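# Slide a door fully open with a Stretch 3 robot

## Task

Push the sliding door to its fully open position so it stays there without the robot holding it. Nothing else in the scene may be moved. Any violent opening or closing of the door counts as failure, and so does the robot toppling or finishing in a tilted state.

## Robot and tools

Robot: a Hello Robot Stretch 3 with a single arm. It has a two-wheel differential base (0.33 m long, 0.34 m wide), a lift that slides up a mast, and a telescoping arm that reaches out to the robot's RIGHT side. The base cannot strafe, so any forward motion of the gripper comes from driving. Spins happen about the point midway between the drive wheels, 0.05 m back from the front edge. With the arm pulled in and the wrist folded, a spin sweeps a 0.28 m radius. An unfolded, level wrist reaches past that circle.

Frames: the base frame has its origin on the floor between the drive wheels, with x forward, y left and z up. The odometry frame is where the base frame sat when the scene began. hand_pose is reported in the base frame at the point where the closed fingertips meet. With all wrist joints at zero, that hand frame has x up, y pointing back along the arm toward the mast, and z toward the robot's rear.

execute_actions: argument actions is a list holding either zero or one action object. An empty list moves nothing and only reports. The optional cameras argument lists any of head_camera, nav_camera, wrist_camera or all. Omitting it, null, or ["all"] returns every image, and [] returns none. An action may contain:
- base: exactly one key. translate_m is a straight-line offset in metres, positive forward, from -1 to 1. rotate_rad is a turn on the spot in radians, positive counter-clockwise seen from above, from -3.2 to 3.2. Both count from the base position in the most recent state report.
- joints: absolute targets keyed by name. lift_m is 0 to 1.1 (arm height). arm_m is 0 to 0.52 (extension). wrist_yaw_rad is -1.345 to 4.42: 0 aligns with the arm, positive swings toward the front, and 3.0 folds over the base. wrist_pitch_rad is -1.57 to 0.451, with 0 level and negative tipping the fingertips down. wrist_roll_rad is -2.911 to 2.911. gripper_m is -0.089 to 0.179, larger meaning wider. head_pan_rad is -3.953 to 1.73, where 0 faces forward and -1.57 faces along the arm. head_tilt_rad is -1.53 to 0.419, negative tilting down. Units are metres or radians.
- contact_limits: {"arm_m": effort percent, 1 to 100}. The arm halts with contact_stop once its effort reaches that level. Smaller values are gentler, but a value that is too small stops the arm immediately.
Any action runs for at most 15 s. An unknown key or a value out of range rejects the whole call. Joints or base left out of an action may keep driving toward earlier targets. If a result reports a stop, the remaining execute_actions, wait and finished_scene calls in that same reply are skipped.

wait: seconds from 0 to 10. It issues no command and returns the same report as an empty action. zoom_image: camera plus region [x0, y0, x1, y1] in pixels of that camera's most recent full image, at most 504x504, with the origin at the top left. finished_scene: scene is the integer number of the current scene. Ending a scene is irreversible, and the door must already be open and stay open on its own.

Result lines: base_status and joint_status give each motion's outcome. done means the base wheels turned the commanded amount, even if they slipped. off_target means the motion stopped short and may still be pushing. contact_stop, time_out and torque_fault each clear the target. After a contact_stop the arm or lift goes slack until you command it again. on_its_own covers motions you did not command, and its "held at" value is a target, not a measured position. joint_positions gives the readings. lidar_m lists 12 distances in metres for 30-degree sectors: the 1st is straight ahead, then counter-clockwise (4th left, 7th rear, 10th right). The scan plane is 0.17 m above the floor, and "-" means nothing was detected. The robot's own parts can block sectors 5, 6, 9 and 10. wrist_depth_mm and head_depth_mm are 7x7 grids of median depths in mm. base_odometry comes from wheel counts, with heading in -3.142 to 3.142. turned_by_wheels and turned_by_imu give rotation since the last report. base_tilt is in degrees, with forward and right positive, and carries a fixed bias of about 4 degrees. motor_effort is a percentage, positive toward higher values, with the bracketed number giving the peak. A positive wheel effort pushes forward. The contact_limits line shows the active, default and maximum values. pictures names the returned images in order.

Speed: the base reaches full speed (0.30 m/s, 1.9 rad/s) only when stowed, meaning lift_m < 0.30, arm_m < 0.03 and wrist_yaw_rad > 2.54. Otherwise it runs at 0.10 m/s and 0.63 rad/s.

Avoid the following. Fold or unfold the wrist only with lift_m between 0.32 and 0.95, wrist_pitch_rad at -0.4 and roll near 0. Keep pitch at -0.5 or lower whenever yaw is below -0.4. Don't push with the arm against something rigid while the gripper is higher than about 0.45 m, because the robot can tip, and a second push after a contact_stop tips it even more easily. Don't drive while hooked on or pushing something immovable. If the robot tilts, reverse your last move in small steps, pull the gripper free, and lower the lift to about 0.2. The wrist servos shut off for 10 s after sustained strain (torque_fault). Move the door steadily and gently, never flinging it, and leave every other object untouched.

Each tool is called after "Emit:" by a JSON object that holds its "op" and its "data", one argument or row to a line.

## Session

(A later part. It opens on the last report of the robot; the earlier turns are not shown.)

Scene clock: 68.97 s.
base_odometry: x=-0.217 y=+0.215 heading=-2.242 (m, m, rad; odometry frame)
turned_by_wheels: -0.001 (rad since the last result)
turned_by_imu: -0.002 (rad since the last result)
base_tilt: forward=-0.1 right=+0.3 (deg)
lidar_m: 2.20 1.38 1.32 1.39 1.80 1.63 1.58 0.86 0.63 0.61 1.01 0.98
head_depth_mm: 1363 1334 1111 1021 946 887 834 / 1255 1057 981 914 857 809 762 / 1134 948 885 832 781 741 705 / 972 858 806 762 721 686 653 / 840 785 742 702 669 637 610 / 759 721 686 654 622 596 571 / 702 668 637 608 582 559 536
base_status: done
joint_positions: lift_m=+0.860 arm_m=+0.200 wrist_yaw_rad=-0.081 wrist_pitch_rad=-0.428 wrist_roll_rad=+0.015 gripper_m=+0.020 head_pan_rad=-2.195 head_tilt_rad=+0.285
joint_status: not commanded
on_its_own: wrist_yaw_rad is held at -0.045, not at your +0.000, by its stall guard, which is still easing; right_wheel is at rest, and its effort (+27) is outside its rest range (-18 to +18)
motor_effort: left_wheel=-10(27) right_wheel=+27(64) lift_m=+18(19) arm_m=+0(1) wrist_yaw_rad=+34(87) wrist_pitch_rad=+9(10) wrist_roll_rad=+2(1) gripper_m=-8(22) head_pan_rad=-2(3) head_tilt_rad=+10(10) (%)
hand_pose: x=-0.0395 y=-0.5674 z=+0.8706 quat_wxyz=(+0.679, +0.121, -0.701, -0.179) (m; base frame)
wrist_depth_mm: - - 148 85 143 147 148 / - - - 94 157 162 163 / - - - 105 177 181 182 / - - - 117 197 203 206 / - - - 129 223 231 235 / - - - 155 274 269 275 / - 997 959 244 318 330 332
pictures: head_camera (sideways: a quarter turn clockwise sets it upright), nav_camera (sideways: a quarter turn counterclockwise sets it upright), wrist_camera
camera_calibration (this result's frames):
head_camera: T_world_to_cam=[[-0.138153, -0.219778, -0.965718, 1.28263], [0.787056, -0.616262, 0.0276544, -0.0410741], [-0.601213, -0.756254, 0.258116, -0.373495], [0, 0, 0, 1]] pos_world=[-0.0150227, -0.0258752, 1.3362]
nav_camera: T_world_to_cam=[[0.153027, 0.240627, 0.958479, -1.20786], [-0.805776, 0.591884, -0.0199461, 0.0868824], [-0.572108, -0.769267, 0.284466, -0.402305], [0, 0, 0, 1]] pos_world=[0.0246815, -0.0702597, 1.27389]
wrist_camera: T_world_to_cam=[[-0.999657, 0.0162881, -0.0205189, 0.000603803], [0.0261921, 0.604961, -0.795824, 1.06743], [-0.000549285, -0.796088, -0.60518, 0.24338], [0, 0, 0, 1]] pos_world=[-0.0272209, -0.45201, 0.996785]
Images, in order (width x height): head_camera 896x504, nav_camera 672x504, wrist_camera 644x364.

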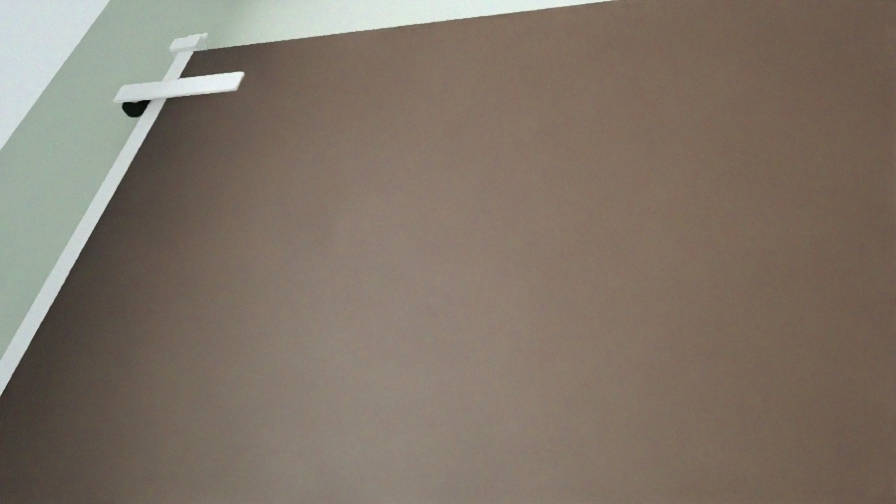

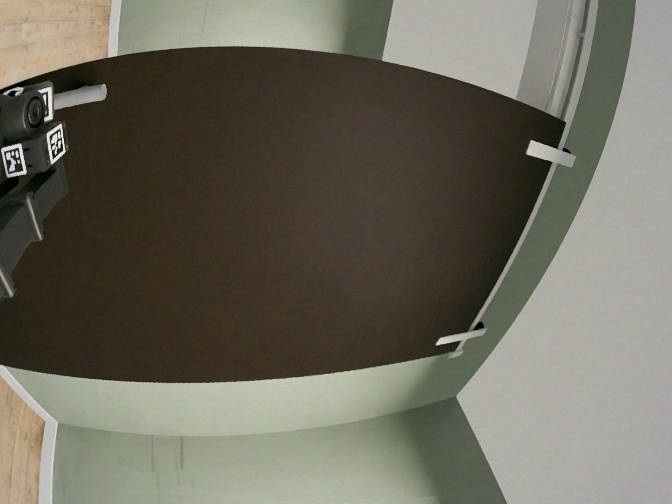

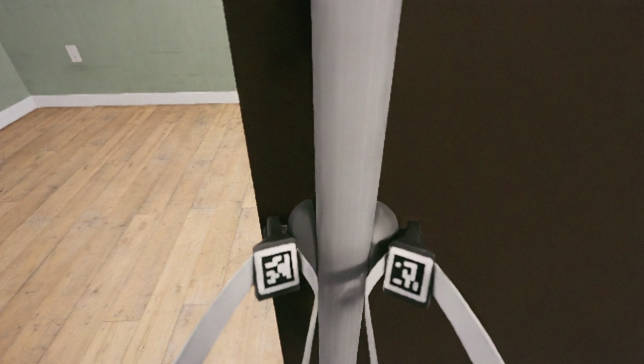

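Emit:
{"op": "execute_actions", "data": {
  "actions": [
    {"base":{"translate_m":-0.07}}
  ],
  "cameras": ["head_camera"]
}}

Emit:
{"op": "execute_actions", "data": {
  "actions": [
    {"base":{"translate_m":-0.04}}
  ],
  "cameras": ["head_camera"]
}}

Scene clock: 75.50 s.
base_odometry: x=-0.173 y=+0.270 heading=-2.242 (m, m, rad; odometry frame)
turned_by_wheels: -0.001 (rad since the last result)
turned_by_imu: -0.002 (rad since the last result)
base_tilt: forward=-0.2 right=+0.4 (deg)
lidar_m: 2.26 1.41 1.35 1.39 1.75 1.56 1.51 0.86 0.63 0.61 1.11 1.04
head_depth_mm: 1364 1328 1107 1014 943 884 834 / 1256 1053 981 916 859 809 764 / 1136 945 885 831 783 741 703 / 974 856 806 761 720 684 652 / 836 781 741 704 669 637 608 / 762 720 685 654 623 596 570 / 700 666 637 608 582 558 536
base_status: done
joint_positions: lift_m=+0.860 arm_m=+0.200 wrist_yaw_rad=-0.127 wrist_pitch_rad=-0.425 wrist_roll_rad=+0.015 gripper_m=+0.020 head_pan_rad=-2.195 head_tilt_rad=+0.285
joint_status: not commanded
on_its_own: wrist_yaw_rad is held at -0.097, not at your +0.000, by its stall guard, which is still easing; right_wheel is at rest, and its effort (+25) is outside its rest range (-18 to +18)
motor_effort: left_wheel=-10(23) right_wheel=+25(58) lift_m=+19(19) arm_m=+0(0) wrist_yaw_rad=+28(81) wrist_pitch_rad=+8(9) wrist_roll_rad=+2(1) gripper_m=-10(20) head_pan_rad=-1(2) head_tilt_rad=+10(10) (%)
hand_pose: x=-0.0499 y=-0.5667 z=+0.8713 quat_wxyz=(+0.675, +0.104, -0.704, -0.194) (m; base frame)
wrist_depth_mm: - - 144 85 145 150 154 / - - 161 94 159 165 170 / - - - 104 178 183 190 / - - - 117 199 209 216 / - - - 129 227 238 249 / - - - 154 274 283 293 / - - 977 284 326 343 361
pictures: head_camera (sideways: a quarter turn clockwise sets it upright)
camera_calibration (this result's frames):
head_camera: T_world_to_cam=[[-0.138153, -0.219778, -0.965718, 1.28263], [0.787056, -0.616262, 0.0276544, -0.0410741], [-0.601213, -0.756254, 0.258116, -0.373495], [0, 0, 0, 1]] pos_world=[-0.0150227, -0.0258752, 1.3362]
Images, in order (width x height): head_camera 896x504.

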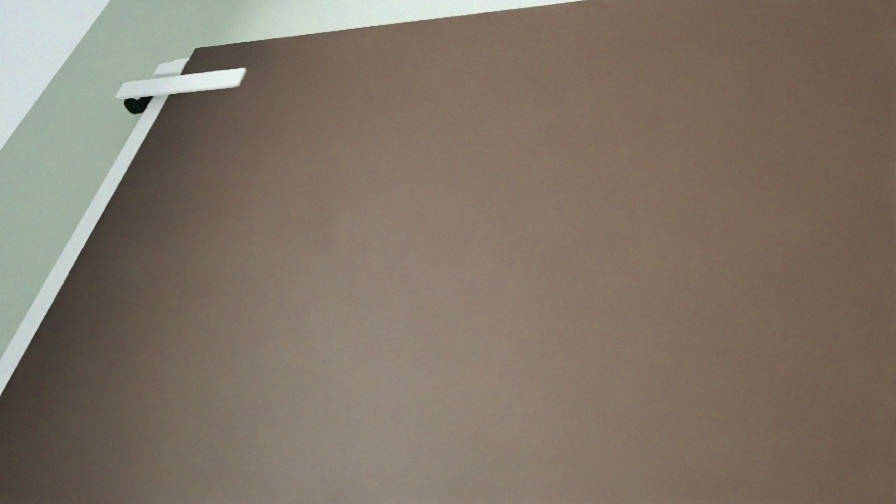

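Scene clock: 77.43 s.
base_odometry: x=-0.148 y=+0.302 heading=-2.242 (m, m, rad; odometry frame)
turned_by_wheels: +0.000 (rad since the last result)
turned_by_imu: +0.001 (rad since the last result)
base_tilt: forward=-0.1 right=+0.3 (deg)
lidar_m: 2.31 1.43 1.37 1.40 1.73 1.52 1.47 0.86 0.63 0.61 3.05 1.06
head_depth_mm: 1362 1333 1111 1013 942 882 828 / 1254 1050 977 912 855 804 760 / 1136 945 882 831 782 739 702 / 970 854 804 758 721 683 653 / 835 782 740 702 667 635 608 / 760 720 682 652 622 595 571 / 700 667 636 608 583 558 536
base_status: done
joint_positions: lift_m=+0.860 arm_m=+0.200 wrist_yaw_rad=-0.117 wrist_pitch_rad=-0.428 wrist_roll_rad=+0.015 gripper_m=+0.020 head_pan_rad=-2.195 head_tilt_rad=+0.285
joint_status: not commanded
on_its_own: wrist_yaw_rad is held at -0.143, not at your +0.000, by its stall guard, which is still easing
motor_effort: left_wheel=+6(18) right_wheel=-14(41) lift_m=+19(19) arm_m=+0(0) wrist_yaw_rad=-24(61) wrist_pitch_rad=+9(9) wrist_roll_rad=+2(2) gripper_m=-10(15) head_pan_rad=-3(2) head_tilt_rad=+10(11) (%)
hand_pose: x=-0.0476 y=-0.5667 z=+0.8707 quat_wxyz=(+0.676, +0.108, -0.703, -0.191) (m; base frame)
wrist_depth_mm: - - 142 82 146 149 152 / - - 157 90 160 164 167 / - - 179 102 180 182 186 / - - - 115 201 206 212 / - - - 127 228 237 245 / - - - 154 271 277 289 / - - 985 287 322 335 352
pictures: head_camera (sideways: a quarter turn clockwise sets it upright)
camera_calibration (this result's frames):
head_camera: T_world_to_cam=[[-0.138153, -0.219778, -0.965718, 1.28263], [0.787056, -0.616262, 0.0276544, -0.0410741], [-0.601213, -0.756254, 0.258116, -0.373495], [0, 0, 0, 1]] pos_world=[-0.0150227, -0.0258752, 1.3362]
Images, in order (width x height): head_camera 896x504.

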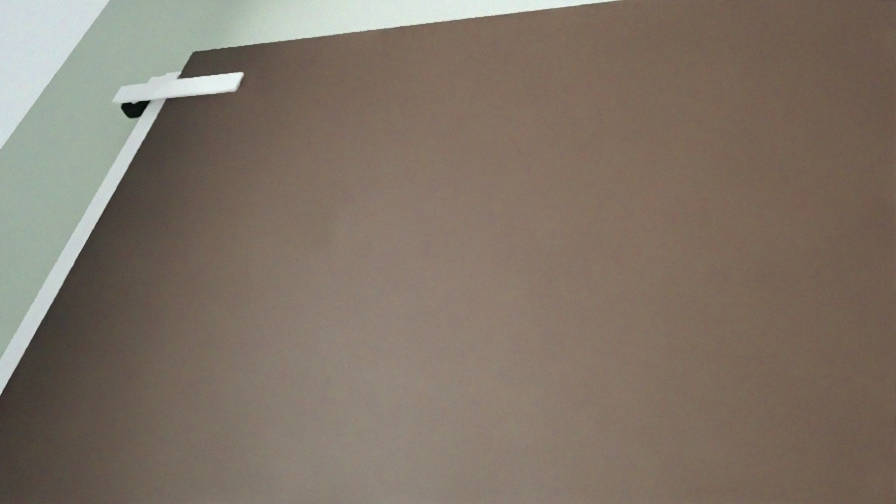

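Emit:
{"op": "execute_actions", "data": {
  "actions": [
    {"base":{"translate_m":-0.025}}
  ],
  "cameras": ["head_camera"]
}}

Scene clock: 87.93 s.
base_odometry: x=-0.133 y=+0.321 heading=-2.242 (m, m, rad; odometry frame)
turned_by_wheels: +0.000 (rad since the last result)
turned_by_imu: -0.001 (rad since the last result)
base_tilt: forward=-0.1 right=+0.3 (deg)
lidar_m: 2.33 1.44 1.39 1.39 1.71 1.50 1.44 0.86 0.63 0.61 3.05 1.08
head_depth_mm: 1358 1325 1225 1021 944 882 831 / 1259 1053 980 913 855 804 761 / 1132 946 883 829 782 740 702 / 952 853 802 758 720 685 650 / 838 782 739 702 668 637 609 / 759 720 684 650 622 595 570 / 701 667 637 609 581 557 536
base_status: done
joint_positions: lift_m=+0.860 arm_m=+0.200 wrist_yaw_rad=+0.000 wrist_pitch_rad=-0.427 wrist_roll_rad=+0.016 gripper_m=+0.020 head_pan_rad=-2.195 head_tilt_rad=+0.285
joint_status: not commanded
on_its_own: wrist_yaw_rad is held at -0.025, not at your +0.000, by its stall guard, which is still easing
motor_effort: left_wheel=+6(15) right_wheel=-15(38) lift_m=+19(19) arm_m=+0(0) wrist_yaw_rad=-23(54) wrist_pitch_rad=+9(10) wrist_roll_rad=+1(1) gripper_m=-9(14) head_pan_rad=-2(3) head_tilt_rad=+10(9) (%)
hand_pose: x=-0.0216 y=-0.5682 z=+0.8707 quat_wxyz=(+0.686, +0.149, -0.696, -0.152) (m; base frame)
wrist_depth_mm: - - 149 81 141 139 137 / - - 166 90 154 152 150 / - - - 100 171 168 167 / - - - 113 191 188 185 / - - - 126 214 213 208 / - - - 154 256 247 241 / - - - 283 304 292 284
pictures: head_camera (sideways: a quarter turn clockwise sets it upright)
camera_calibration (this result's frames):
head_camera: T_world_to_cam=[[-0.138153, -0.219778, -0.965718, 1.28263], [0.787056, -0.616261, 0.0276544, -0.0410741], [-0.601213, -0.756254, 0.258116, -0.373495], [0, 0, 0, 1]] pos_world=[-0.0150227, -0.0258752, 1.3362]
Images, in order (width x height): head_camera 896x504.

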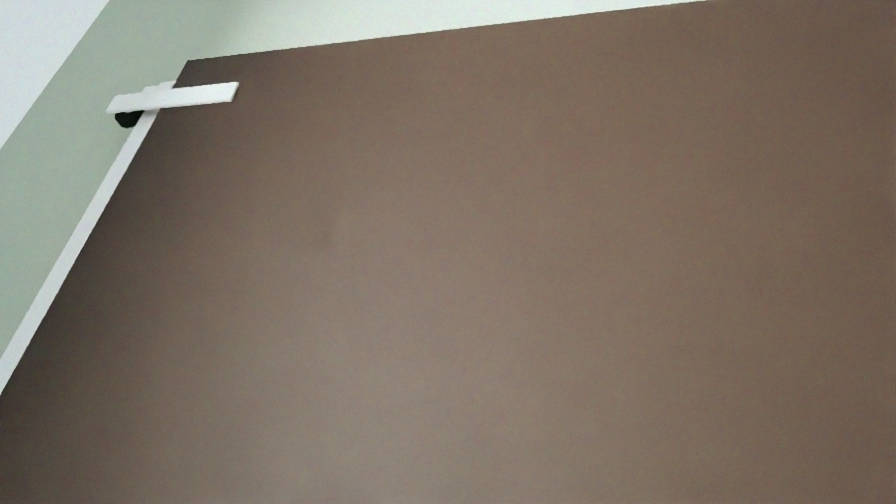

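At the stop.

Emit:
{"op": "execute_actions", "data": {
  "actions": [
    {"joints":{"gripper_m":0.1}}
  ],
  "cameras": []
}}

Emit:
{"op": "execute_actions", "data": {
  "actions": [
    {"joints":{"arm_m":0.08}}
  ],
  "cameras": ["head_camera"]
}}

Emit:
{"op": "finished_scene", "data": {
  "scene": 1
}}

Scene clock: 93.30 s.
base_odometry: x=-0.133 y=+0.321 heading=-2.242 (m, m, rad; odometry frame)
turned_by_wheels: +0.000 (rad since the last result)
turned_by_imu: -0.002 (rad since the last result)
base_tilt: forward=-0.2 right=+0.3 (deg)
lidar_m: 2.33 1.44 1.39 1.40 1.71 1.50 1.44 0.86 0.63 0.61 3.04 1.09
head_depth_mm: 1364 1331 1225 1025 944 887 832 / 1253 1052 978 913 856 807 763 / 1134 943 882 829 784 740 705 / 972 855 806 762 722 686 652 / 836 783 741 704 668 638 609 / 761 719 684 653 622 595 570 / 703 667 636 608 583 558 536
base_status: not commanded
joint_positions: lift_m=+0.860 arm_m=+0.200 wrist_yaw_rad=+0.019 wrist_pitch_rad=-0.422 wrist_roll_rad=+0.016 gripper_m=+0.100 head_pan_rad=-2.195 head_tilt_rad=+0.285
joint_status: all done
motor_effort: left_wheel=-1(1) right_wheel=+3(1) lift_m=+19(18) arm_m=+0(0) wrist_yaw_rad=-2(4) wrist_pitch_rad=+8(9) wrist_roll_rad=+1(1) gripper_m=-1(80) head_pan_rad=-1(2) head_tilt_rad=+9(9) (%)
hand_pose: x=-0.0173 y=-0.5689 z=+0.8720 quat_wxyz=(+0.688, +0.154, -0.695, -0.143) (m; base frame)
wrist_depth_mm: - - 151 82 140 139 136 / - - - 90 155 151 148 / - - - 102 171 167 163 / - - - 114 192 186 182 / - - - 133 217 209 205 / - - - 157 254 235 235 / - - - 279 295 287 275
pictures: none
No camera images: the call's "cameras" was empty. Leave "cameras" out to get every camera's image.

Scene clock: 95.43 s.
base_odometry: x=-0.133 y=+0.321 heading=-2.242 (m, m, rad; odometry frame)
turned_by_wheels: +0.000 (rad since the last result)
turned_by_imu: +0.000 (rad since the last result)
base_tilt: forward=-0.2 right=+0.3 (deg)
lidar_m: 2.33 1.44 1.39 1.40 1.71 1.49 1.44 0.87 0.64 0.61 3.04 1.09
head_depth_mm: 1362 1333 1227 1029 950 885 834 / 1256 1052 975 914 858 809 765 / 1134 947 884 830 783 743 706 / 976 857 806 763 722 688 654 / 838 784 741 704 668 637 609 / 760 722 686 652 623 597 574 / 702 668 637 609 584 559 537
base_status: not commanded
joint_positions: lift_m=+0.860 arm_m=+0.080 wrist_yaw_rad=+0.018 wrist_pitch_rad=-0.421 wrist_roll_rad=+0.016 gripper_m=+0.100 head_pan_rad=-2.195 head_tilt_rad=+0.285
joint_status: all done
motor_effort: left_wheel=-1(1) right_wheel=+3(2) lift_m=+19(19) arm_m=-2(4) wrist_yaw_rad=-1(2) wrist_pitch_rad=+7(8) wrist_roll_rad=+1(1) gripper_m=-1(1) head_pan_rad=-3(2) head_tilt_rad=+10(9) (%)
hand_pose: x=-0.0176 y=-0.4492 z=+0.8721 quat_wxyz=(+0.688, +0.153, -0.695, -0.143) (m; base frame)
wrist_depth_mm: - - - 245 250 244 241 / - - - 266 270 267 263 / - - - 296 303 296 288 / - - - 330 334 326 321 / - - - 387 378 366 363 / - - - 465 444 412 415 / 920 - - 564 528 506 488
pictures: head_camera (sideways: a quarter turn clockwise sets it upright)
camera_calibration (this result's frames):
head_camera: T_world_to_cam=[[-0.138153, -0.219778, -0.965718, 1.28263], [0.787056, -0.616262, 0.0276544, -0.0410741], [-0.601213, -0.756253, 0.258116, -0.373495], [0, 0, 0, 1]] pos_world=[-0.0150227, -0.0258752, 1.3362]
Images, in order (width x height): head_camera 896x504.

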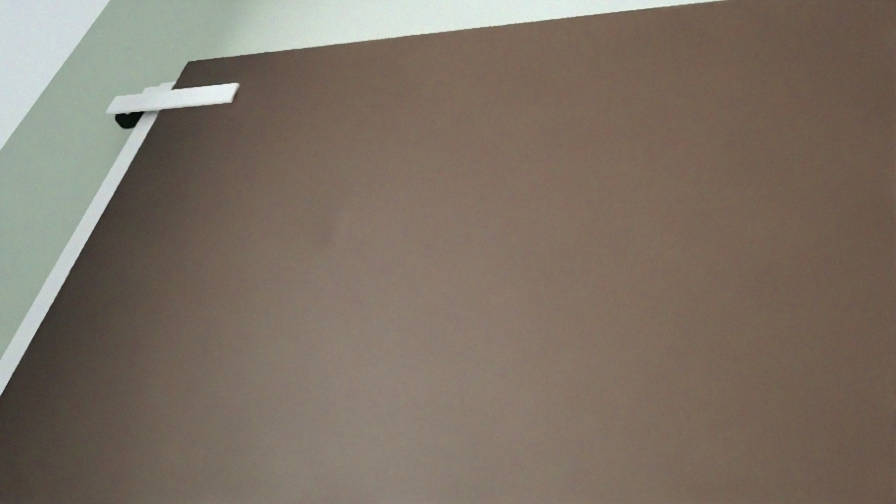

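The scene is finished: the task was done.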